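## Task

Place the masking tape roll inside the drawer that stands open, then push that drawer fully closed. No cabinet may be shifted noticeably. The robot must not tip over or finish leaning. The result only counts if it holds without the robot supporting it.

## Robot and tools

ROBOT. A Hello Robot Stretch 4, with a single arm. It has an omni-wheel base, a lift that rides up a mast, a telescoping arm that reaches forward, a wrist with yaw, pitch and roll, and a two-finger gripper. It stands about 1.6 m tall; the base rim lies within 0.23 m of the base origin. A loose object may occasionally get nudged by the scene itself.

FRAMES. Base frame: origin on the floor below the base centre, x ahead, y to the left, z up. hand_pose is reported in this frame as a point between the open fingertips (link pinch); with all wrist joints at 0 its axes line up with the base frame, but the printed position may be somewhat off. The odometry frame is the base frame as it was when the scene began.

execute_actions. Argument "actions" is a list holding one action or nothing (empty list just reports state and pictures). Argument "cameras" picks which images come back: head_camera, head_left_camera, head_right_camera, wrist_camera, or "all"; omitted or null means all, [] means none, an unknown name rejects the call. An action contains "base", "joints", or both, optionally with "pace" and "contact_limits"; alternatively it holds only "end_of_arm". All its motions begin at once and may finish at different moments; no action runs past 15 s.
- "base" holds exactly one relative command, measured from where the base last reported itself: {"translate_m": d} drives straight, forward positive, -2 to 2 m; {"strafe_m": d} slides sideways, left positive, -2 to 2 m; {"rotate_rad": d} spins in place, counter-clockwise (left) positive, -3.2 to 3.2 rad. These are offsets, not poses.
- "joints" is a single object of absolute targets keyed by joint name: lift_m 0 to 1.2 m; arm_m 0 to 0.55 m; wrist_yaw_rad -1.134 to 4.276 (0 ahead, positive left, 3.14 stowed back, above 3.4 the arm may block it); wrist_pitch_rad -1.117 to 4.259 (0 level, 1.57 pointing down); wrist_roll_rad -1.117 to 4.259 (0 puts both fingers level; positive turns clockwise seen from behind); gripper_m -0.038 to 0.141 m fingertip gap (below 0 the tips press together). A joint target outside its range gets clipped and the result notes it; any other bad value or unknown key rejects the whole call with no motion.
- "pace": "slow", "default", "fast" or "max" (base up to 0.1/0.3/0.4/0.6 m/s and 1/2/3/4 rad/s; with lift above 0.2 these are reduced further, to 0.3 m/s and 1 rad/s at full height).
- "contact_limits": only {"arm_m": v}, v from 0 (gentlest) to 0.75 (firmest), default 0.5; the arm halts when it pushes harder than that.
- {"end_of_arm": "enable_torque"} re-arms any wrist or gripper motor that shut itself off.
Parts you leave out of an action may still be driving toward an earlier target without the status showing it. If a result reports a stop, the remaining motion, wait and finished_scene calls in that same reply are skipped.

wait: {"seconds": 0 to 10}; commands nothing and returns the same report. zoom_image: {"camera", "region": [x0, y0, x1, y1]} in pixels of that camera's latest full image, top-left is (0,0), at most 504x504. read_manual: licence texts only, moves nothing. finished_scene: {"scene": 1 or 2}, final and irreversible; its result states success and gives the next task. A reply without any tool call ends everything left.

RESULTS. base_status and joint_status tell how each motion ended: "done" (for the base it means wheels turned as asked, even with slip), "off_target" (resting away from target, maybe still pushing), "contact_stop_at_<key>" (hit something; that part releases its target and may go slack, a slack lift can sag, slack wheels can roll), "limit_stop_at_<name>" (e.g. own_body for self-collision, tilt when leaning past 6 degrees, which leaves lift, arm and wheels slack until the lean eases), "time_out", "torque_fault" (a wrist or gripper motor maxed out and went limp until enable_torque). on_its_own lists uncommanded events; "held at" there is the held target, not the actual position. joint_positions gives current joint values. lidar_m: 12 distances in metres from the base origin, 30-degree sectors starting straight ahead and going counter-clockwise (4th left, 7th behind, 10th right); "-" means nothing seen or closer than 0.25 m; it misses clear objects and thin legs, and sees from about 0.15 m up. wrist_depth_mm: 7x7 grid of median depths, 100 to 2000 mm, read from the top left, "-" for invalid. base_odometry counts wheel turns (slip included), heading from -3.142 to 3.142, left positive; if turned_by_wheels and turned_by_imu differ by over about 0.1 rad, the base probably bumped or slipped. base_tilt in degrees, forward and right positive, with a fixed bias up to about 1.5. motor_effort: percent of maximum, positive toward larger joint values, peak in brackets; wheel efforts positive push a right turn. Each has a constant offset and noise.

GRIPPING. Command a gap smaller than the object to hold it; smaller values squeeze harder and pull it toward the wrist. Gripper readings do not prove a grasp; a firm squeeze at a target of 0 or above shows in gripper effort. Fingertips pressed into a surface can snag; lift to free them.

CAUTIONS. At a scene start the wrist can be unfolded with lift_m 0.4 and wrist_yaw_rad 0 together. Self-collision stops are likely with pitch below -0.2 combined with roll below -0.4 or above 4. Avoid driving or turning with over 1 kg held and arm_m above 0.2, especially at fast paces, and avoid long hard pushes or pulls with a high gripper or high contact limit: the robot can tip. Don't drop items, slam the drawer, or shove cabinets; let go of the object and the drawer so both stay put on their own before finishing. Cameras: head_camera on the mast top looking forward and down; head_left_camera and head_right_camera are fisheyes beside it looking steeper, showing base and arm; wrist_camera looks along the fingers, tips near the bottom of its image. Turn the base to look elsewhere.

Each tool is called as name(argument=value, ...), one argument or row to a line, values as JSON.

## Session

execute_actions(
  actions=[],
)

Scene clock: 0.00 s.
base_odometry: x=+0.000 y=+0.000 heading=+0.000 (m, m, rad; odometry frame)
turned_by_wheels: +0.000 (rad since the last result)
turned_by_imu: +0.000 (rad since the last result)
base_tilt: forward=+0.2 right=+0.3 (deg)
lidar_m: 1.28 1.92 1.91 2.17 2.13 1.25 2.46 1.99 2.19 1.89 1.12 1.11
base_status: not commanded
joint_positions: lift_m=+0.226 arm_m=+0.000 wrist_yaw_rad=+3.173 wrist_pitch_rad=+0.013 wrist_roll_rad=+0.002 gripper_m=+0.057
joint_status: not commanded
motor_effort: lift_m=+18 arm_m=-1 wrist_yaw_rad=+2 wrist_pitch_rad=-7 wrist_roll_rad=-1 gripper_m=-4 wheel_0=+0 wheel_1=+0 wheel_2=+0 (%)
hand_pose: x=-0.1200 y=+0.0783 z=+0.4001 quat_wxyz=(-0.016, -0.007, +0.001, +1.000) (m; base frame)
wrist_depth_mm: - 135 - - - - 1921 / - 117 146 - - - 1863 / - 118 152 - - - 1808 / 114 133 200 - - 1464 1756 / - - - - - 1430 1808 / 1576 1708 207 1808 1618 1499 1708 / 1060 991 1078 1138 627 1182 1255
pictures: head_camera, head_left_camera, head_right_camera, wrist_camera
Images, in order (width x height): head_camera 420x560, head_left_camera 420x672, head_right_camera 420x672, wrist_camera 616x392.

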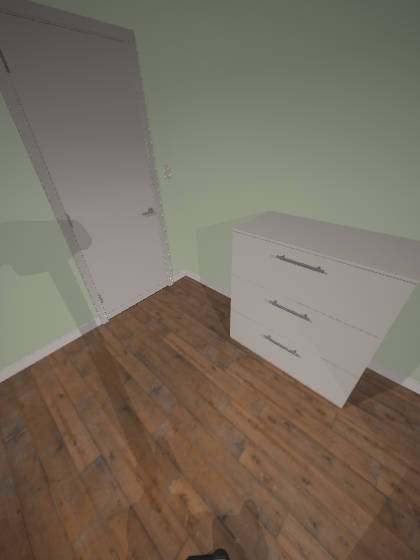

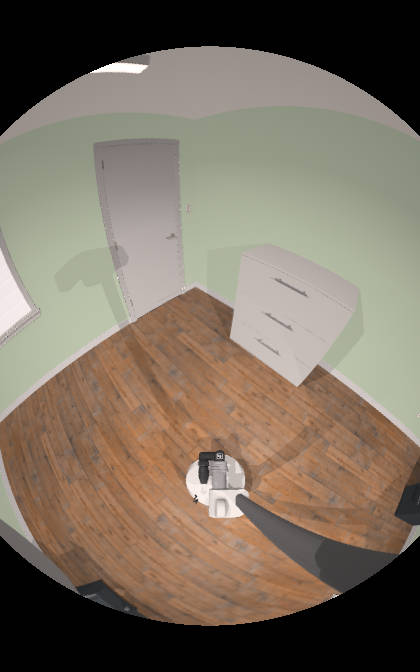

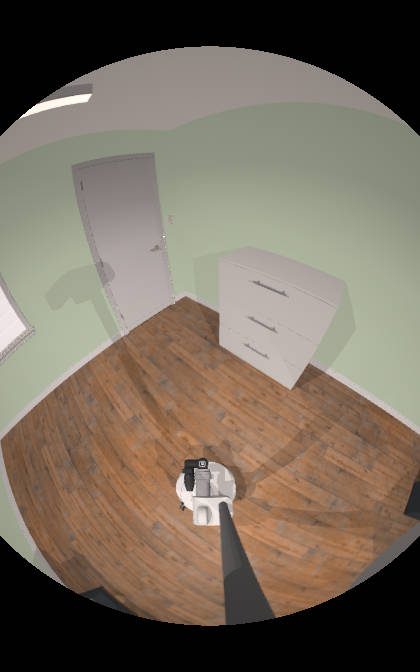

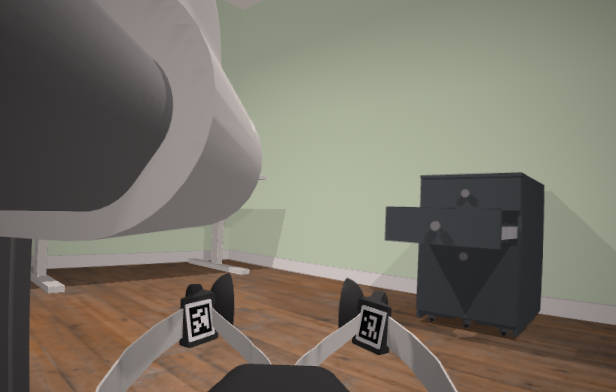

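execute_actions(
  actions=[
    {"base":{"rotate_rad":3.14},"joints":{"lift_m":0.4,"wrist_yaw_rad":0}},
  ],
  cameras=["head_camera","head_left_camera"],
)

Scene clock: 5.83 s.
base_odometry: x=+0.000 y=+0.000 heading=+3.140 (m, m, rad; odometry frame)
turned_by_wheels: +3.140 (rad since the last result)
turned_by_imu: +3.168 (rad since the last result)
base_tilt: forward=+0.3 right=+0.4 (deg)
lidar_m: 2.38 2.01 2.19 1.90 1.13 1.13 1.33 1.93 1.92 2.14 2.12 1.24
base_status: done
joint_positions: lift_m=+0.400 arm_m=+0.000 wrist_yaw_rad=+0.000 wrist_pitch_rad=+0.013 wrist_roll_rad=+0.002 gripper_m=+0.057
joint_status: all done
motor_effort: lift_m=+20(26) arm_m=-1(0) wrist_yaw_rad=+2(4) wrist_pitch_rad=-8(7) wrist_roll_rad=+0(0) gripper_m=-4(4) wheel_0=-1(8) wheel_1=-1(6) wheel_2=-1(9) (%)
hand_pose: x=+0.4596 y=-0.0873 z=+0.5743 quat_wxyz=(+1.000, +0.001, +0.007, +0.000) (m; base frame)
wrist_depth_mm: - - - - - 1921 1661 / - - - - - 1863 1618 / - - - - - 1808 1618 / - - - - - 1808 1618 / - - - - - 1255 1118 / - - 208 - 1060 960 1060 / 1430 1308 1464 1537 759 1205 1098
pictures: head_camera, head_left_camera
Images, in order (width x height): head_camera 420x560, head_left_camera 420x672.

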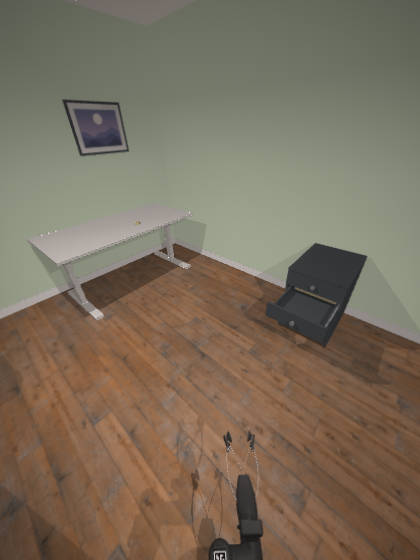

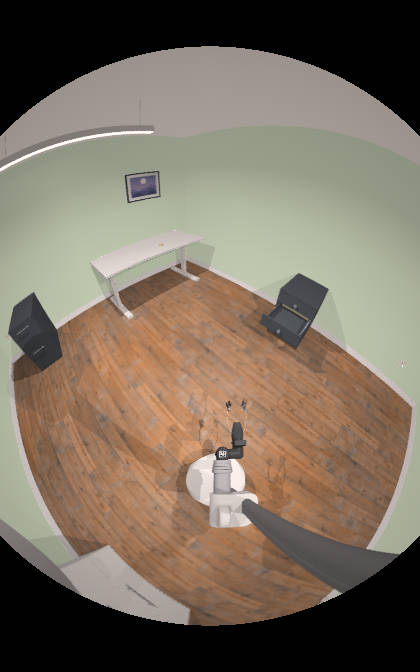

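execute_actions(
  actions=[
    {"base":{"rotate_rad":0.36},"joints":{"lift_m":0.85,"wrist_pitch_rad":0.9,"gripper_m":0.12}},
  ],
  cameras=[],
)

execute_actions(
  actions=[
    {"base":{"translate_m":1.5}},
  ],
  cameras=["head_camera","wrist_camera"],
)

Scene clock: 16.50 s.
base_odometry: x=+0.000 y=+0.000 heading=-2.783 (m, m, rad; odometry frame)
turned_by_wheels: +0.360 (rad since the last result)
turned_by_imu: +0.362 (rad since the last result)
base_tilt: forward=+0.3 right=+0.4 (deg)
lidar_m: 2.02 2.04 2.13 1.62 1.09 1.21 1.92 1.91 2.03 2.16 1.25 1.31
base_status: done
joint_positions: lift_m=+0.850 arm_m=+0.000 wrist_yaw_rad=+0.000 wrist_pitch_rad=+0.901 wrist_roll_rad=+0.002 gripper_m=+0.120
joint_status: all done
motor_effort: lift_m=+21(20) arm_m=+0(0) wrist_yaw_rad=+2(1) wrist_pitch_rad=-5(6) wrist_roll_rad=-1(1) gripper_m=+0(3) wheel_0=-1(5) wheel_1=+0(6) wheel_2=+1(8) (%)
hand_pose: x=+0.3501 y=-0.0874 z=+0.8018 quat_wxyz=(+0.900, +0.001, +0.436, +0.000) (m; base frame)
wrist_depth_mm: - - - - - - 1808 / 1708 1756 1808 1863 1863 1921 1921 / 1464 1464 1499 1537 1576 1618 1576 / 1281 1308 1336 1366 1397 1397 1397 / 1138 1138 1182 1205 1229 1255 1255 / 1025 209 1042 1078 219 1098 1118 / 931 917 946 960 976 991 1025
pictures: none
No camera images: the call's "cameras" was empty. Leave "cameras" out to get every camera's image.

Scene clock: 23.00 s.
base_odometry: x=-1.405 y=-0.526 heading=-2.783 (m, m, rad; odometry frame)
turned_by_wheels: +0.000 (rad since the last result)
turned_by_imu: +0.003 (rad since the last result)
base_tilt: forward=+0.2 right=+0.4 (deg)
lidar_m: 0.63 0.60 0.66 1.46 2.26 2.24 2.81 3.22 0.94 1.13 1.47 0.86
base_status: done
joint_positions: lift_m=+0.850 arm_m=+0.000 wrist_yaw_rad=+0.000 wrist_pitch_rad=+0.902 wrist_roll_rad=+0.002 gripper_m=+0.120
joint_status: not commanded
motor_effort: lift_m=+20(21) arm_m=-1(0) wrist_yaw_rad=+2(2) wrist_pitch_rad=-5(6) wrist_roll_rad=+0(1) gripper_m=+0(1) wheel_0=+0(6) wheel_1=-1(7) wheel_2=+1(8) (%)
hand_pose: x=+0.3501 y=-0.0874 z=+0.8018 quat_wxyz=(+0.900, +0.001, +0.436, +0.000) (m; base frame)
wrist_depth_mm: 585 597 609 615 647 715 1160 / 496 500 535 1618 1756 1576 1281 / 459 1430 1499 1576 1537 1576 1336 / 1229 1308 1336 1366 1366 1366 1366 / 1078 1160 1160 1205 1205 1255 1255 / 1008 210 1060 1078 220 1118 1118 / 917 931 946 946 976 991 1025
pictures: head_camera, wrist_camera
Images, in order (width x height): head_camera 420x560, wrist_camera 616x392.

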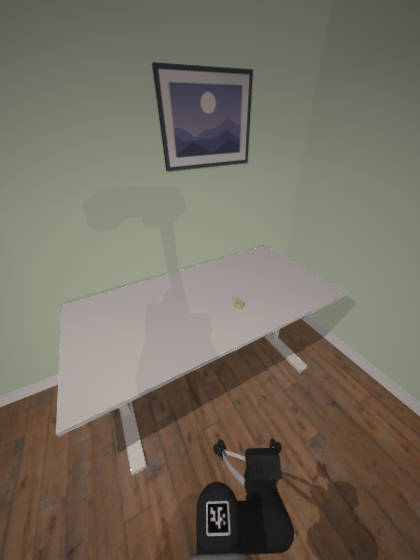

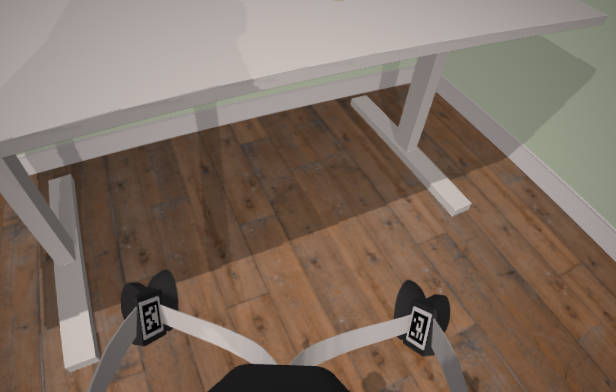

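execute_actions(
  actions=[
    {"base":{"translate_m":0.3},"joints":{"lift_m":0.92,"arm_m":0.25}},
  ],
  cameras=["head_camera","wrist_camera"],
)

Scene clock: 31.70 s.
base_odometry: x=-1.686 y=-0.631 heading=-2.783 (m, m, rad; odometry frame)
turned_by_wheels: +0.000 (rad since the last result)
turned_by_imu: +0.000 (rad since the last result)
base_tilt: forward=+0.2 right=+0.4 (deg)
lidar_m: 0.37 0.34 0.37 0.56 2.39 2.51 3.02 3.52 1.09 1.36 1.34 0.49
base_status: done
joint_positions: lift_m=+0.920 arm_m=+0.249 wrist_yaw_rad=+0.000 wrist_pitch_rad=+0.901 wrist_roll_rad=+0.002 gripper_m=+0.120
joint_status: all done
motor_effort: lift_m=+20(22) arm_m=+7(7) wrist_yaw_rad=+1(3) wrist_pitch_rad=-5(6) wrist_roll_rad=+0(0) gripper_m=-1(0) wheel_0=+2(5) wheel_1=+1(8) wheel_2=+1(10) (%)
hand_pose: x=+0.5988 y=-0.0874 z=+0.8718 quat_wxyz=(+0.900, +0.001, +0.436, +0.000) (m; base frame)
wrist_depth_mm: 654 707 759 768 798 831 1008 / 609 615 627 647 661 691 707 / 517 535 535 549 559 574 591 / 452 462 469 477 488 500 508 / 402 410 415 418 421 436 442 / 362 209 373 379 219 389 392 / 329 329 338 342 345 349 362
pictures: head_camera, wrist_camera
Images, in order (width x height): head_camera 420x560, wrist_camera 616x392.

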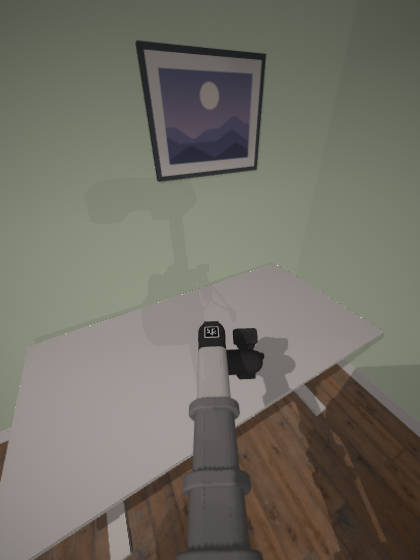

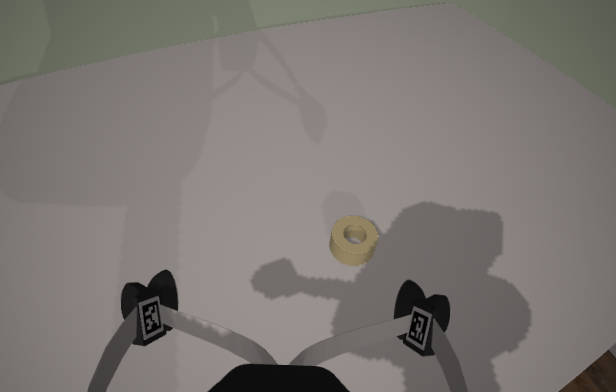

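execute_actions(
  actions=[
    {"base":{"strafe_m":-0.06},"joints":{"lift_m":0.80,"arm_m":0.33}},
  ],
  cameras=["wrist_camera"],
)

Scene clock: 40.50 s.
base_odometry: x=-1.707 y=-0.575 heading=-2.783 (m, m, rad; odometry frame)
turned_by_wheels: +0.000 (rad since the last result)
turned_by_imu: -0.001 (rad since the last result)
base_tilt: forward=+0.2 right=+0.4 (deg)
lidar_m: 0.39 0.36 0.41 0.58 2.44 2.51 3.11 1.26 1.02 1.30 1.29 0.53
base_status: done
joint_positions: lift_m=+0.800 arm_m=+0.329 wrist_yaw_rad=+0.000 wrist_pitch_rad=+0.902 wrist_roll_rad=+0.002 gripper_m=+0.120
joint_status: all done
motor_effort: lift_m=+16(12) arm_m=+6(6) wrist_yaw_rad=+2(2) wrist_pitch_rad=-4(5) wrist_roll_rad=-1(0) gripper_m=-1(0) wheel_0=+1(9) wheel_1=+1(7) wheel_2=+0(2) (%)
hand_pose: x=+0.6787 y=-0.0874 z=+0.7521 quat_wxyz=(+0.900, +0.001, +0.436, +0.000) (m; base frame)
wrist_depth_mm: 480 492 500 508 535 554 574 / 407 410 418 430 439 455 473 / 347 351 357 366 373 384 392 / 303 307 312 319 325 332 336 / 267 273 278 268 286 290 296 / 239 210 249 253 219 259 260 / 220 218 224 227 229 234 238
pictures: wrist_camera
Images, in order (width x height): wrist_camera 616x392.

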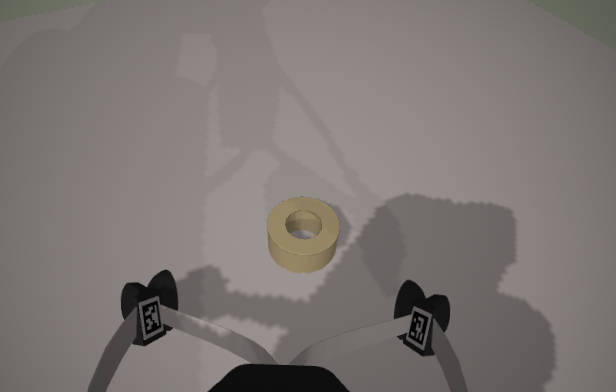

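execute_actions(
  actions=[
    {"joints":{"lift_m":0.772,"arm_m":0.385}},
  ],
  cameras=["wrist_camera"],
)

execute_actions(
  actions=[
    {"joints":{"gripper_m":0.01}},
  ],
  cameras=[],
)

execute_actions(
  actions=[
    {"joints":{"lift_m":0.9,"arm_m":0.0}},
  ],
  cameras=["wrist_camera"],
)

execute_actions(
  actions=[
    {"base":{"rotate_rad":-1.2}},
  ],
  cameras=["head_camera","head_right_camera"],
)

Scene clock: 60.20 s.
base_odometry: x=-1.707 y=-0.575 heading=-2.784 (m, m, rad; odometry frame)
turned_by_wheels: -0.001 (rad since the last result)
turned_by_imu: +0.007 (rad since the last result)
base_tilt: forward=+0.2 right=+0.4 (deg)
lidar_m: 0.39 0.36 0.41 0.60 2.43 2.50 3.17 1.23 1.06 1.31 1.28 0.53
base_status: not commanded
joint_positions: lift_m=+0.785 arm_m=+0.371 wrist_yaw_rad=-0.003 wrist_pitch_rad=+0.902 wrist_roll_rad=+0.001 gripper_m=+0.120
joint_status: lift_m contact_stop (moved -0.015 of -0.028); arm_m contact_stop_at_lift_m (moved +0.042 of +0.056)
on_its_own: arm_m is held at +0.371, not at your +0.385, since a contact_stop; lift_m is slack since a contact_stop (your +0.772 is given up)
motor_effort: lift_m=+17(19) arm_m=+3(16) wrist_yaw_rad=+13(34) wrist_pitch_rad=-8(18) wrist_roll_rad=+1(1) gripper_m=-1(3) wheel_0=-2(2) wheel_1=+1(3) wheel_2=-7(11) (%)
hand_pose: x=+0.7200 y=-0.0880 z=+0.7366 quat_wxyz=(+0.900, +0.001, +0.436, -0.002) (m; base frame)
wrist_depth_mm: 452 462 477 488 508 530 549 / 387 389 394 407 418 433 449 / 329 330 338 345 353 364 373 / 286 290 297 301 307 314 319 / 253 257 263 251 272 276 279 / 227 207 236 229 236 246 247 / 207 206 211 186 215 220 227
pictures: wrist_camera
Images, in order (width x height): wrist_camera 616x392.

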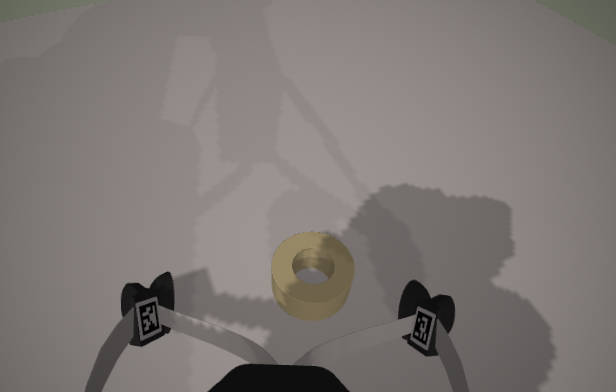

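not run: a stop came earlier in this reply.

not run: a stop came earlier in this reply.

not run: a stop came earlier in this reply.

execute_actions(
  actions=[
    {"joints":{"lift_m":0.792,"arm_m":0.39}},
  ],
  cameras=[],
)

execute_actions(
  actions=[
    {"joints":{"gripper_m":0.01}},
  ],
  cameras=[],
)

execute_actions(
  actions=[
    {"joints":{"lift_m":0.9,"arm_m":0.0}},
  ],
  cameras=["wrist_camera"],
)

execute_actions(
  actions=[
    {"base":{"rotate_rad":-1.2}},
  ],
  cameras=["head_camera","head_right_camera"],
)

Scene clock: 67.77 s.
base_odometry: x=-1.707 y=-0.575 heading=-2.783 (m, m, rad; odometry frame)
turned_by_wheels: +0.001 (rad since the last result)
turned_by_imu: +0.000 (rad since the last result)
base_tilt: forward=+0.2 right=+0.4 (deg)
lidar_m: 0.40 0.36 0.40 0.58 2.44 2.54 3.14 1.20 1.04 1.31 1.30 0.51
base_status: not commanded
joint_positions: lift_m=+0.792 arm_m=+0.389 wrist_yaw_rad=+0.000 wrist_pitch_rad=+0.902 wrist_roll_rad=+0.001 gripper_m=+0.120
joint_status: all done
motor_effort: lift_m=+21(16) arm_m=+7(8) wrist_yaw_rad=+2(9) wrist_pitch_rad=-6(7) wrist_roll_rad=+2(1) gripper_m=-1(2) wheel_0=+0(2) wheel_1=+1(1) wheel_2=+0(5) (%)
hand_pose: x=+0.7387 y=-0.0874 z=+0.7437 quat_wxyz=(+0.900, +0.001, +0.436, +0.000) (m; base frame)
wrist_depth_mm: 459 477 480 496 512 535 549 / 392 397 402 413 421 439 452 / 332 340 345 349 359 368 375 / 290 296 300 306 312 319 325 / 257 264 267 272 277 281 283 / 230 210 241 224 219 250 252 / 211 211 216 214 220 224 230
pictures: none
No camera images: the call's "cameras" was empty. Leave "cameras" out to get every camera's image.

Scene clock: 69.73 s.
base_odometry: x=-1.707 y=-0.575 heading=-2.783 (m, m, rad; odometry frame)
turned_by_wheels: +0.000 (rad since the last result)
turned_by_imu: -0.001 (rad since the last result)
base_tilt: forward=+0.3 right=+0.4 (deg)
lidar_m: 0.39 0.37 0.39 0.60 2.43 2.54 3.16 1.20 1.02 1.32 1.28 0.54
base_status: not commanded
joint_positions: lift_m=+0.792 arm_m=+0.389 wrist_yaw_rad=+0.000 wrist_pitch_rad=+0.902 wrist_roll_rad=+0.001 gripper_m=+0.011
joint_status: all done
motor_effort: lift_m=+21(21) arm_m=+6(7) wrist_yaw_rad=+2(2) wrist_pitch_rad=-6(6) wrist_roll_rad=+0(0) gripper_m=-24(25) wheel_0=+0(0) wheel_1=+1(1) wheel_2=-1(1) (%)
hand_pose: x=+0.7387 y=-0.0874 z=+0.7437 quat_wxyz=(+0.900, +0.001, +0.436, +0.000) (m; base frame)
wrist_depth_mm: 459 473 480 492 512 535 554 / 392 397 407 413 424 439 455 / 334 340 345 351 362 368 379 / 291 296 300 307 312 319 324 / 256 262 266 272 276 281 283 / 230 236 204 210 242 249 252 / 212 163 216 218 201 225 229
pictures: none
No camera images: the call's "cameras" was empty. Leave "cameras" out to get every camera's image.

Scene clock: 72.00 s.
base_odometry: x=-1.707 y=-0.575 heading=-2.783 (m, m, rad; odometry frame)
turned_by_wheels: +0.000 (rad since the last result)
turned_by_imu: -0.001 (rad since the last result)
base_tilt: forward=+0.2 right=+0.4 (deg)
lidar_m: 0.40 0.36 0.41 0.57 2.45 2.52 3.15 1.19 1.06 1.32 1.29 0.49
base_status: not commanded
joint_positions: lift_m=+0.900 arm_m=+0.001 wrist_yaw_rad=+0.000 wrist_pitch_rad=+0.902 wrist_roll_rad=+0.001 gripper_m=+0.011
joint_status: all done
motor_effort: lift_m=+21(22) arm_m=-6(8) wrist_yaw_rad=+3(2) wrist_pitch_rad=-7(8) wrist_roll_rad=+0(2) gripper_m=-24(23) wheel_0=+0(0) wheel_1=+1(1) wheel_2=-1(0) (%)
hand_pose: x=+0.3511 y=-0.0874 z=+0.8517 quat_wxyz=(+0.900, +0.001, +0.436, +0.000) (m; base frame)
wrist_depth_mm: 676 707 715 732 759 798 1025 / 585 585 603 615 627 654 676 / 492 500 508 521 530 544 580 / 433 439 445 455 469 1397 1205 / 382 389 399 421 1281 1281 1255 / 342 355 204 211 1118 1160 1160 / 960 163 991 1008 591 1025 1060
pictures: wrist_camera
Images, in order (width x height): wrist_camera 616x392.

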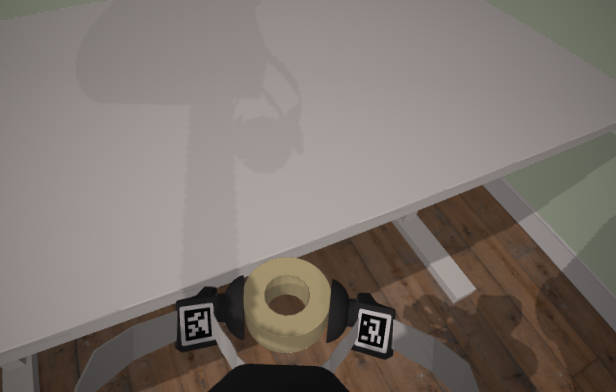

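Scene clock: 73.87 s.
base_odometry: x=-1.707 y=-0.575 heading=+2.301 (m, m, rad; odometry frame)
turned_by_wheels: -1.200 (rad since the last result)
turned_by_imu: -1.212 (rad since the last result)
base_tilt: forward=+0.2 right=+0.5 (deg)
lidar_m: 1.26 0.60 0.40 0.36 0.37 0.51 1.71 2.48 2.61 3.49 1.07 1.27
base_status: done
joint_positions: lift_m=+0.900 arm_m=+0.001 wrist_yaw_rad=+0.000 wrist_pitch_rad=+0.902 wrist_roll_rad=+0.001 gripper_m=+0.011
joint_status: not commanded
motor_effort: lift_m=+20(21) arm_m=-6(7) wrist_yaw_rad=+2(2) wrist_pitch_rad=-6(6) wrist_roll_rad=+1(1) gripper_m=-22(23) wheel_0=+2(7) wheel_1=+1(6) wheel_2=+1(9) (%)
hand_pose: x=+0.3511 y=-0.0874 z=+0.8518 quat_wxyz=(+0.900, +0.001, +0.436, +0.000) (m; base frame)
wrist_depth_mm: 1042 1042 1078 1098 1098 1118 1098 / 1160 1182 1205 1229 1255 1281 1098 / 1336 1366 1366 1430 1430 1397 1118 / 1336 1366 1397 1397 1430 1430 1118 / 1160 1205 1229 1255 1255 1308 1118 / 1078 1078 204 211 1098 1160 1138 / 991 163 991 1008 591 1042 1060
pictures: head_camera, head_right_camera
Images, in order (width x height): head_camera 420x560, head_right_camera 420x672.

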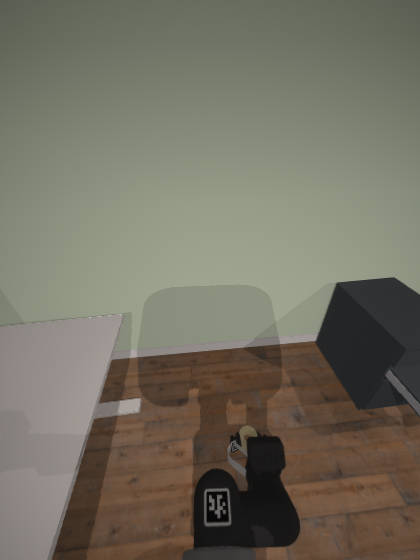

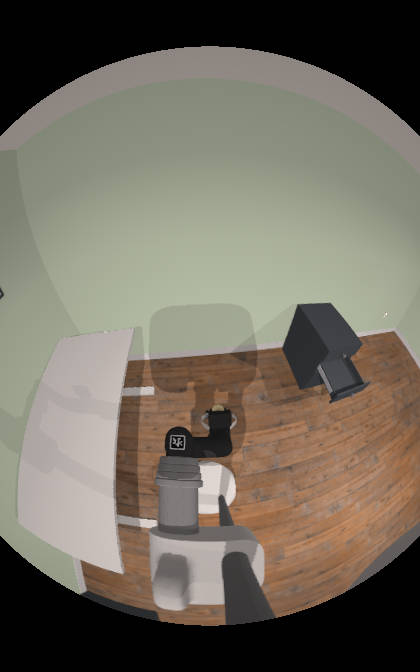

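execute_actions(
  actions=[
    {"base":{"rotate_rad":0.1}},
  ],
  cameras=[],
)

execute_actions(
  actions=[
    {"base":{"translate_m":-0.25}},
  ],
  cameras=[],
)

execute_actions(
  actions=[
    {"base":{"strafe_m":-1.05},"joints":{"lift_m":0.7}},
  ],
  cameras=["head_camera","wrist_camera"],
)

Scene clock: 82.33 s.
base_odometry: x=-1.707 y=-0.575 heading=+2.400 (m, m, rad; odometry frame)
turned_by_wheels: +0.100 (rad since the last result)
turned_by_imu: +0.100 (rad since the last result)
base_tilt: forward=+0.2 right=+0.4 (deg)
lidar_m: 1.28 0.53 0.40 0.36 0.39 0.56 2.42 2.49 2.86 1.46 1.06 1.33
base_status: done
joint_positions: lift_m=+0.900 arm_m=+0.001 wrist_yaw_rad=+0.000 wrist_pitch_rad=+0.902 wrist_roll_rad=+0.001 gripper_m=+0.011
joint_status: not commanded
motor_effort: lift_m=+20(20) arm_m=-6(7) wrist_yaw_rad=+2(2) wrist_pitch_rad=-6(6) wrist_roll_rad=+0(1) gripper_m=-23(23) wheel_0=-1(5) wheel_1=+0(7) wheel_2=-1(5) (%)
hand_pose: x=+0.3511 y=-0.0874 z=+0.8518 quat_wxyz=(+0.900, +0.001, +0.436, +0.000) (m; base frame)
wrist_depth_mm: 707 1098 1078 1078 1078 1060 1042 / 1229 1229 1229 1229 1182 1182 1160 / 1430 1397 1397 1397 1366 1336 1255 / 1336 1366 1366 1430 1464 1464 1255 / 1182 1205 1229 1281 1281 1281 1255 / 1060 1078 204 211 1138 1160 1160 / 976 163 991 1008 591 1042 1060
pictures: none
No camera images: the call's "cameras" was empty. Leave "cameras" out to get every camera's image.

Scene clock: 84.63 s.
base_odometry: x=-1.522 y=-0.744 heading=+2.400 (m, m, rad; odometry frame)
turned_by_wheels: +0.000 (rad since the last result)
turned_by_imu: -0.001 (rad since the last result)
base_tilt: forward=+0.2 right=+0.4 (deg)
lidar_m: 1.54 0.54 0.40 0.34 0.41 1.27 2.17 2.27 2.50 3.47 1.15 1.41
base_status: done
joint_positions: lift_m=+0.900 arm_m=+0.001 wrist_yaw_rad=+0.000 wrist_pitch_rad=+0.902 wrist_roll_rad=+0.001 gripper_m=+0.011
joint_status: not commanded
motor_effort: lift_m=+20(20) arm_m=-7(7) wrist_yaw_rad=+2(2) wrist_pitch_rad=-6(6) wrist_roll_rad=+2(1) gripper_m=-25(21) wheel_0=+0(5) wheel_1=+0(7) wheel_2=-1(9) (%)
hand_pose: x=+0.3511 y=-0.0874 z=+0.8518 quat_wxyz=(+0.900, +0.001, +0.436, +0.000) (m; base frame)
wrist_depth_mm: 715 1336 1336 1336 1308 1281 1255 / 1537 1499 1537 1499 1499 1430 1281 / 1464 1576 1618 1576 1618 1618 1255 / 1281 1366 1430 1430 1464 1499 1255 / 1182 1205 1229 1281 1281 1308 1255 / 1078 1078 204 211 1118 1160 1160 / 976 164 991 1008 597 1025 1078
pictures: none
No camera images: the call's "cameras" was empty. Leave "cameras" out to get every camera's image.

Scene clock: 89.47 s.
base_odometry: x=-0.813 y=+0.031 heading=+2.400 (m, m, rad; odometry frame)
turned_by_wheels: +0.000 (rad since the last result)
turned_by_imu: +0.002 (rad since the last result)
base_tilt: forward=+0.2 right=+0.5 (deg)
lidar_m: 0.61 1.61 1.49 1.42 2.00 2.30 1.82 1.83 2.52 2.41 2.07 0.62
base_status: done
joint_positions: lift_m=+0.700 arm_m=+0.001 wrist_yaw_rad=+0.000 wrist_pitch_rad=+0.902 wrist_roll_rad=+0.001 gripper_m=+0.011
joint_status: all done
motor_effort: lift_m=+16(18) arm_m=-6(6) wrist_yaw_rad=+2(2) wrist_pitch_rad=-6(7) wrist_roll_rad=+0(0) gripper_m=-25(20) wheel_0=+0(10) wheel_1=-1(8) wheel_2=+0(0) (%)
hand_pose: x=+0.3511 y=-0.0874 z=+0.6521 quat_wxyz=(+0.900, +0.001, +0.436, +0.000) (m; base frame)
wrist_depth_mm: 1308 1336 1255 683 683 1255 1229 / 1397 1430 1397 854 831 1397 1366 / 1229 1255 750 723 723 1397 1430 / 1098 1118 585 554 554 1138 1205 / 960 991 1008 1042 1025 1042 1078 / 866 891 204 211 904 931 946 / 798 164 798 809 500 842 866
pictures: head_camera, wrist_camera
Images, in order (width x height): head_camera 420x560, wrist_camera 616x392.

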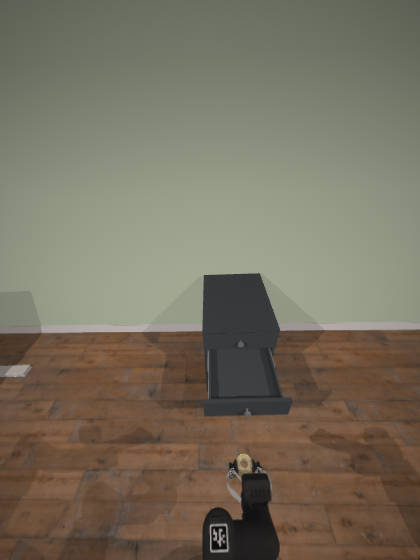

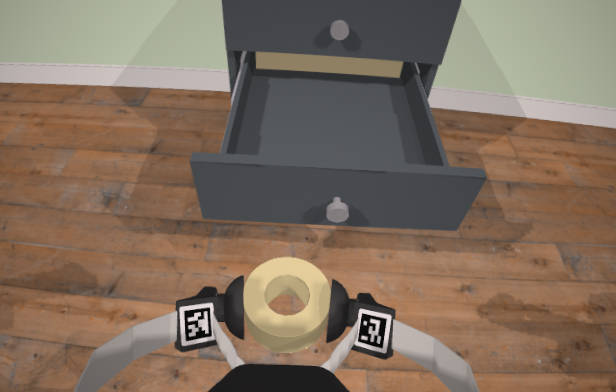

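execute_actions(
  actions=[
    {"joints":{"arm_m":0.45,"lift_m":0.6}},
  ],
  cameras=[],
)

execute_actions(
  actions=[
    {"joints":{"lift_m":0.46}},
  ],
  cameras=["wrist_camera","head_camera"],
)

Scene clock: 97.63 s.
base_odometry: x=-0.813 y=+0.031 heading=+2.400 (m, m, rad; odometry frame)
turned_by_wheels: +0.000 (rad since the last result)
turned_by_imu: -0.002 (rad since the last result)
base_tilt: forward=+0.3 right=+0.4 (deg)
lidar_m: 0.61 1.60 1.45 1.44 1.99 2.30 1.80 1.82 2.54 2.41 2.09 0.64
base_status: not commanded
joint_positions: lift_m=+0.600 arm_m=+0.449 wrist_yaw_rad=+0.000 wrist_pitch_rad=+0.902 wrist_roll_rad=+0.001 gripper_m=+0.011
joint_status: all done
motor_effort: lift_m=+16(14) arm_m=+7(7) wrist_yaw_rad=+2(2) wrist_pitch_rad=-5(6) wrist_roll_rad=+1(2) gripper_m=-22(25) wheel_0=+0(0) wheel_1=-1(1) wheel_2=+0(0) (%)
hand_pose: x=+0.7987 y=-0.0874 z=+0.5521 quat_wxyz=(+0.900, +0.001, +0.436, +0.000) (m; base frame)
wrist_depth_mm: 866 237 239 243 252 264 271 / 976 256 256 256 253 252 249 / 1078 303 294 293 283 287 286 / 960 946 407 343 340 336 338 / 854 854 418 433 442 433 931 / 768 768 204 210 389 399 353 / 707 164 340 347 266 359 329
pictures: none
No camera images: the call's "cameras" was empty. Leave "cameras" out to get every camera's image.

Scene clock: 99.27 s.
base_odometry: x=-0.813 y=+0.031 heading=+2.400 (m, m, rad; odometry frame)
turned_by_wheels: +0.000 (rad since the last result)
turned_by_imu: +0.000 (rad since the last result)
base_tilt: forward=+0.3 right=+0.4 (deg)
lidar_m: 0.60 1.58 1.50 1.44 2.00 2.30 1.80 1.83 2.54 2.43 2.11 0.64
base_status: not commanded
joint_positions: lift_m=+0.460 arm_m=+0.449 wrist_yaw_rad=+0.000 wrist_pitch_rad=+0.902 wrist_roll_rad=+0.001 gripper_m=+0.011
joint_status: all done
motor_effort: lift_m=+16(17) arm_m=+6(6) wrist_yaw_rad=+2(1) wrist_pitch_rad=-5(5) wrist_roll_rad=+1(0) gripper_m=-23(25) wheel_0=+0(0) wheel_1=-1(1) wheel_2=+0(0) (%)
hand_pose: x=+0.7987 y=-0.0874 z=+0.4121 quat_wxyz=(+0.900, +0.001, +0.436, +0.000) (m; base frame)
wrist_depth_mm: 866 229 229 229 228 224 224 / 946 303 377 384 392 392 338 / 891 312 340 347 355 364 340 / 778 247 297 303 307 314 312 / 676 249 265 270 273 277 281 / 175 228 204 211 241 248 249 / 163 163 213 216 200 223 228
pictures: head_camera, wrist_camera
Images, in order (width x height): head_camera 420x560, wrist_camera 616x392.

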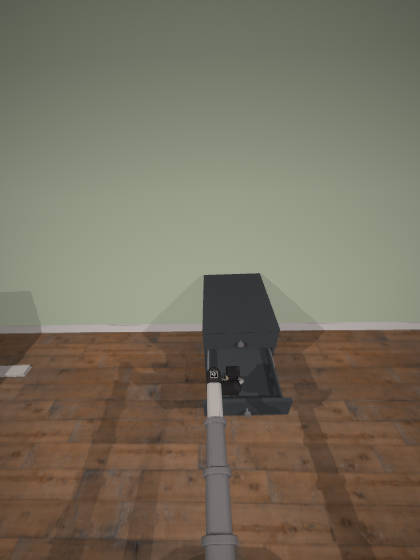

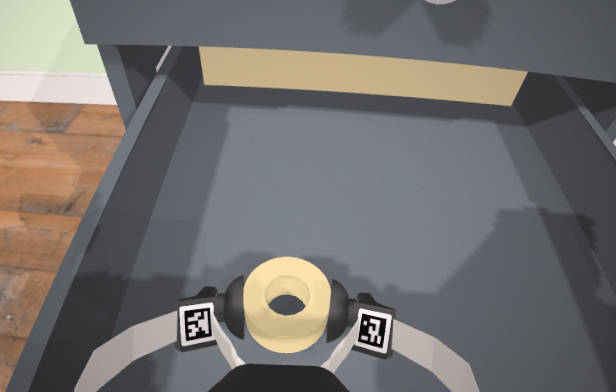

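execute_actions(
  actions=[
    {"joints":{"gripper_m":0.08}},
  ],
  cameras=[],
)

execute_actions(
  actions=[
    {"joints":{"lift_m":0.65}},
  ],
  cameras=[],
)

execute_actions(
  actions=[
    {"joints":{"arm_m":0.0,"gripper_m":0.0}},
  ],
  cameras=[],
)

execute_actions(
  actions=[
    {"joints":{"lift_m":0.28,"wrist_pitch_rad":0}},
  ],
  cameras=["wrist_camera"],
)

execute_actions(
  actions=[
    {"joints":{"arm_m":0.55},"pace":"slow","contact_limits":{"arm_m":0.3}},
  ],
  cameras=["wrist_camera","head_camera"],
)

Scene clock: 114.43 s.
base_odometry: x=-0.813 y=+0.031 heading=+2.400 (m, m, rad; odometry frame)
turned_by_wheels: +0.000 (rad since the last result)
turned_by_imu: -0.001 (rad since the last result)
base_tilt: forward=+0.3 right=+0.4 (deg)
lidar_m: 0.59 1.60 1.45 1.44 2.02 2.30 1.81 1.82 2.54 2.41 2.09 0.63
base_status: not commanded
joint_positions: lift_m=+0.460 arm_m=+0.449 wrist_yaw_rad=+0.000 wrist_pitch_rad=+0.900 wrist_roll_rad=+0.001 gripper_m=+0.080
joint_status: all done
motor_effort: lift_m=+16(16) arm_m=+6(6) wrist_yaw_rad=+3(2) wrist_pitch_rad=-2(6) wrist_roll_rad=+1(1) gripper_m=+0(21) wheel_0=+0(0) wheel_1=-1(1) wheel_2=+0(0) (%)
hand_pose: x=+0.7990 y=-0.0874 z=+0.4124 quat_wxyz=(+0.900, +0.001, +0.435, +0.000) (m; base frame)
wrist_depth_mm: 866 228 229 229 227 224 224 / 946 304 377 384 392 387 334 / 904 310 343 349 357 366 342 / 788 264 300 304 310 317 312 / 668 249 265 272 273 278 282 / 177 214 213 232 236 248 250 / 163 199 215 215 216 225 229
pictures: none
No camera images: the call's "cameras" was empty. Leave "cameras" out to get every camera's image.

Scene clock: 116.30 s.
base_odometry: x=-0.813 y=+0.031 heading=+2.400 (m, m, rad; odometry frame)
turned_by_wheels: +0.000 (rad since the last result)
turned_by_imu: -0.001 (rad since the last result)
base_tilt: forward=+0.2 right=+0.4 (deg)
lidar_m: 0.60 1.56 1.50 1.43 1.99 2.31 1.83 1.81 2.52 2.41 2.11 0.65
base_status: not commanded
joint_positions: lift_m=+0.650 arm_m=+0.449 wrist_yaw_rad=+0.000 wrist_pitch_rad=+0.901 wrist_roll_rad=+0.001 gripper_m=+0.080
joint_status: all done
motor_effort: lift_m=+21(23) arm_m=+6(6) wrist_yaw_rad=+2(2) wrist_pitch_rad=-4(5) wrist_roll_rad=+1(0) gripper_m=-3(1) wheel_0=+0(0) wheel_1=-1(1) wheel_2=+0(1) (%)
hand_pose: x=+0.7988 y=-0.0874 z=+0.6018 quat_wxyz=(+0.900, +0.001, +0.436, +0.000) (m; base frame)
wrist_depth_mm: 866 831 342 349 359 379 603 / 960 291 286 293 301 312 322 / 1118 304 293 291 291 289 287 / 1025 1008 342 340 329 338 334 / 904 904 473 484 488 459 976 / 809 820 418 442 220 439 878 / 750 338 387 384 394 404 798
pictures: none
No camera images: the call's "cameras" was empty. Leave "cameras" out to get every camera's image.

Scene clock: 118.70 s.
base_odometry: x=-0.813 y=+0.031 heading=+2.400 (m, m, rad; odometry frame)
turned_by_wheels: +0.000 (rad since the last result)
turned_by_imu: -0.001 (rad since the last result)
base_tilt: forward=+0.3 right=+0.4 (deg)
lidar_m: 0.60 1.57 1.49 1.44 1.99 2.31 1.81 1.81 2.55 2.43 2.09 0.64
base_status: not commanded
joint_positions: lift_m=+0.650 arm_m=+0.001 wrist_yaw_rad=+0.000 wrist_pitch_rad=+0.902 wrist_roll_rad=+0.001 gripper_m=+0.000
joint_status: all done
motor_effort: lift_m=+21(21) arm_m=-6(7) wrist_yaw_rad=+2(2) wrist_pitch_rad=-5(6) wrist_roll_rad=+0(2) gripper_m=-7(5) wheel_0=+0(0) wheel_1=-1(1) wheel_2=+0(1) (%)
hand_pose: x=+0.3511 y=-0.0874 z=+0.6017 quat_wxyz=(+0.900, +0.001, +0.436, +0.000) (m; base frame)
wrist_depth_mm: 1336 1336 1281 798 683 1281 1281 / 1366 1397 1336 759 750 1397 1397 / 1182 1182 500 512 508 1281 1336 / 1025 1042 1008 559 559 1060 1098 / 904 931 946 960 976 991 1008 / 820 831 831 202 878 878 878 / 750 741 750 181 164 798 809
pictures: none
No camera images: the call's "cameras" was empty. Leave "cameras" out to get every camera's image.

Scene clock: 121.20 s.
base_odometry: x=-0.813 y=+0.031 heading=+2.400 (m, m, rad; odometry frame)
turned_by_wheels: +0.000 (rad since the last result)
turned_by_imu: -0.001 (rad since the last result)
base_tilt: forward=+0.3 right=+0.4 (deg)
lidar_m: 0.61 1.57 1.48 1.43 2.01 2.30 1.79 1.81 2.52 2.42 2.10 0.64
base_status: not commanded
joint_positions: lift_m=+0.280 arm_m=+0.001 wrist_yaw_rad=+0.000 wrist_pitch_rad=+0.003 wrist_roll_rad=+0.001 gripper_m=+0.000
joint_status: all done
motor_effort: lift_m=+16(17) arm_m=-6(7) wrist_yaw_rad=+2(3) wrist_pitch_rad=-8(13) wrist_roll_rad=+0(2) gripper_m=-6(5) wheel_0=+0(0) wheel_1=-1(1) wheel_2=+0(0) (%)
hand_pose: x=+0.4606 y=-0.0874 z=+0.4576 quat_wxyz=(+1.000, +0.001, +0.001, +0.000) (m; base frame)
wrist_depth_mm: 1308 1336 1336 1336 1336 1336 1336 / 1308 1336 1308 1308 1308 1336 1336 / 1308 1308 1308 1336 1308 1336 1336 / 1308 1281 707 691 699 1308 1281 / 1281 1281 389 389 394 397 1281 / 1281 1308 379 202 389 392 1308 / 1182 1078 676 181 164 798 1281
pictures: wrist_camera
Images, in order (width x height): wrist_camera 616x392.

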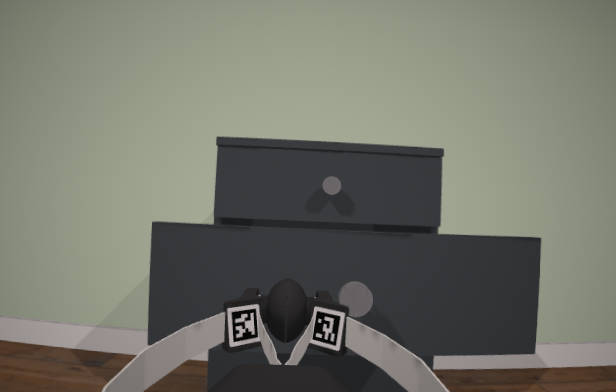

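Scene clock: 126.83 s.
base_odometry: x=-0.813 y=+0.031 heading=+2.400 (m, m, rad; odometry frame)
turned_by_wheels: +0.000 (rad since the last result)
turned_by_imu: -0.001 (rad since the last result)
base_tilt: forward=+0.3 right=+0.4 (deg)
lidar_m: 0.91 1.56 1.49 1.43 2.02 2.29 1.80 1.83 2.54 2.42 2.10 0.94
base_status: not commanded
joint_positions: lift_m=+0.280 arm_m=+0.467 wrist_yaw_rad=+0.000 wrist_pitch_rad=+0.002 wrist_roll_rad=+0.001 gripper_m=+0.000
joint_status: arm_m contact_stop (moved +0.465 of +0.549)
on_its_own: arm_m is slack since a contact_stop (your +0.550 is given up)
motor_effort: lift_m=+16(16) arm_m=+0(19) wrist_yaw_rad=+3(39) wrist_pitch_rad=-6(9) wrist_roll_rad=+0(0) gripper_m=-5(5) wheel_0=+2(5) wheel_1=-1(2) wheel_2=+0(10) (%)
contact_limits: arm_m 0.3
hand_pose: x=+0.9259 y=-0.0875 z=+0.4578 quat_wxyz=(+1.000, +0.001, +0.001, +0.000) (m; base frame)
wrist_depth_mm: 854 237 240 242 244 245 250 / 831 236 238 240 242 244 245 / 831 235 236 238 239 242 244 / 820 233 235 236 238 241 241 / 820 231 233 235 236 237 240 / 820 230 230 202 236 236 238 / 820 228 229 181 164 236 236
pictures: head_camera, wrist_camera
Images, in order (width x height): head_camera 420x560, wrist_camera 616x392.

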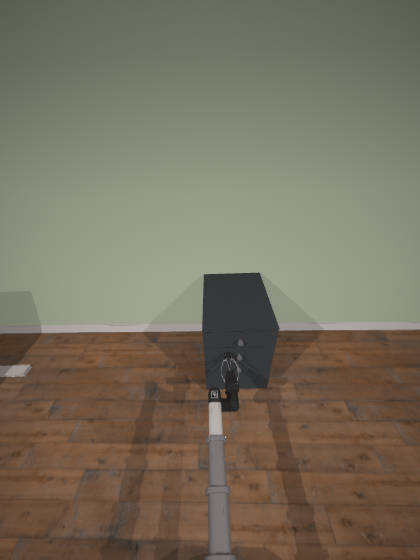

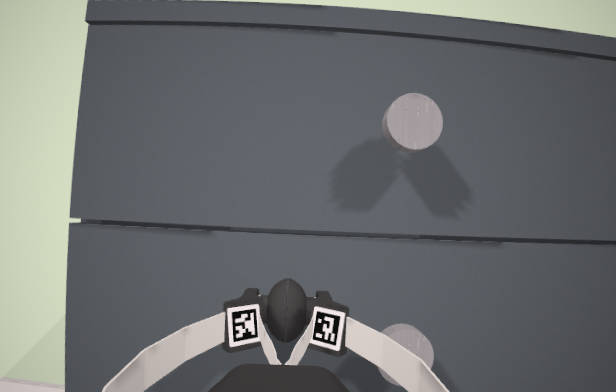

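execute_actions(
  actions=[
    {"joints":{"arm_m":0.35}},
  ],
  cameras=[],
)

finished_scene(
  scene=1,
)

Scene clock: 139.80 s.
base_odometry: x=-0.813 y=+0.031 heading=+2.400 (m, m, rad; odometry frame)
turned_by_wheels: +0.000 (rad since the last result)
turned_by_imu: -0.001 (rad since the last result)
base_tilt: forward=+0.3 right=+0.3 (deg)
lidar_m: 0.91 1.60 1.50 1.44 2.00 2.30 1.81 1.85 2.55 2.42 2.11 0.94
base_status: not commanded
joint_positions: lift_m=+0.280 arm_m=+0.351 wrist_yaw_rad=+0.000 wrist_pitch_rad=+0.002 wrist_roll_rad=+0.001 gripper_m=+0.000
joint_status: all done
motor_effort: lift_m=+16(16) arm_m=-7(6) wrist_yaw_rad=+3(3) wrist_pitch_rad=-8(8) wrist_roll_rad=+1(0) gripper_m=-8(5) wheel_0=+3(2) wheel_1=-1(1) wheel_2=+1(0) (%)
hand_pose: x=+0.8105 y=-0.0875 z=+0.4577 quat_wxyz=(+1.000, +0.001, +0.001, +0.000) (m; base frame)
wrist_depth_mm: 976 976 960 976 991 976 976 / 960 960 353 359 359 364 976 / 960 946 351 355 357 359 362 / 946 946 351 353 355 359 362 / 931 946 347 351 353 355 359 / 931 931 343 201 351 353 355 / 931 342 342 181 164 351 351
pictures: none
No camera images: the call's "cameras" was empty. Leave "cameras" out to get every camera's image.

The scene is finished: the task was done.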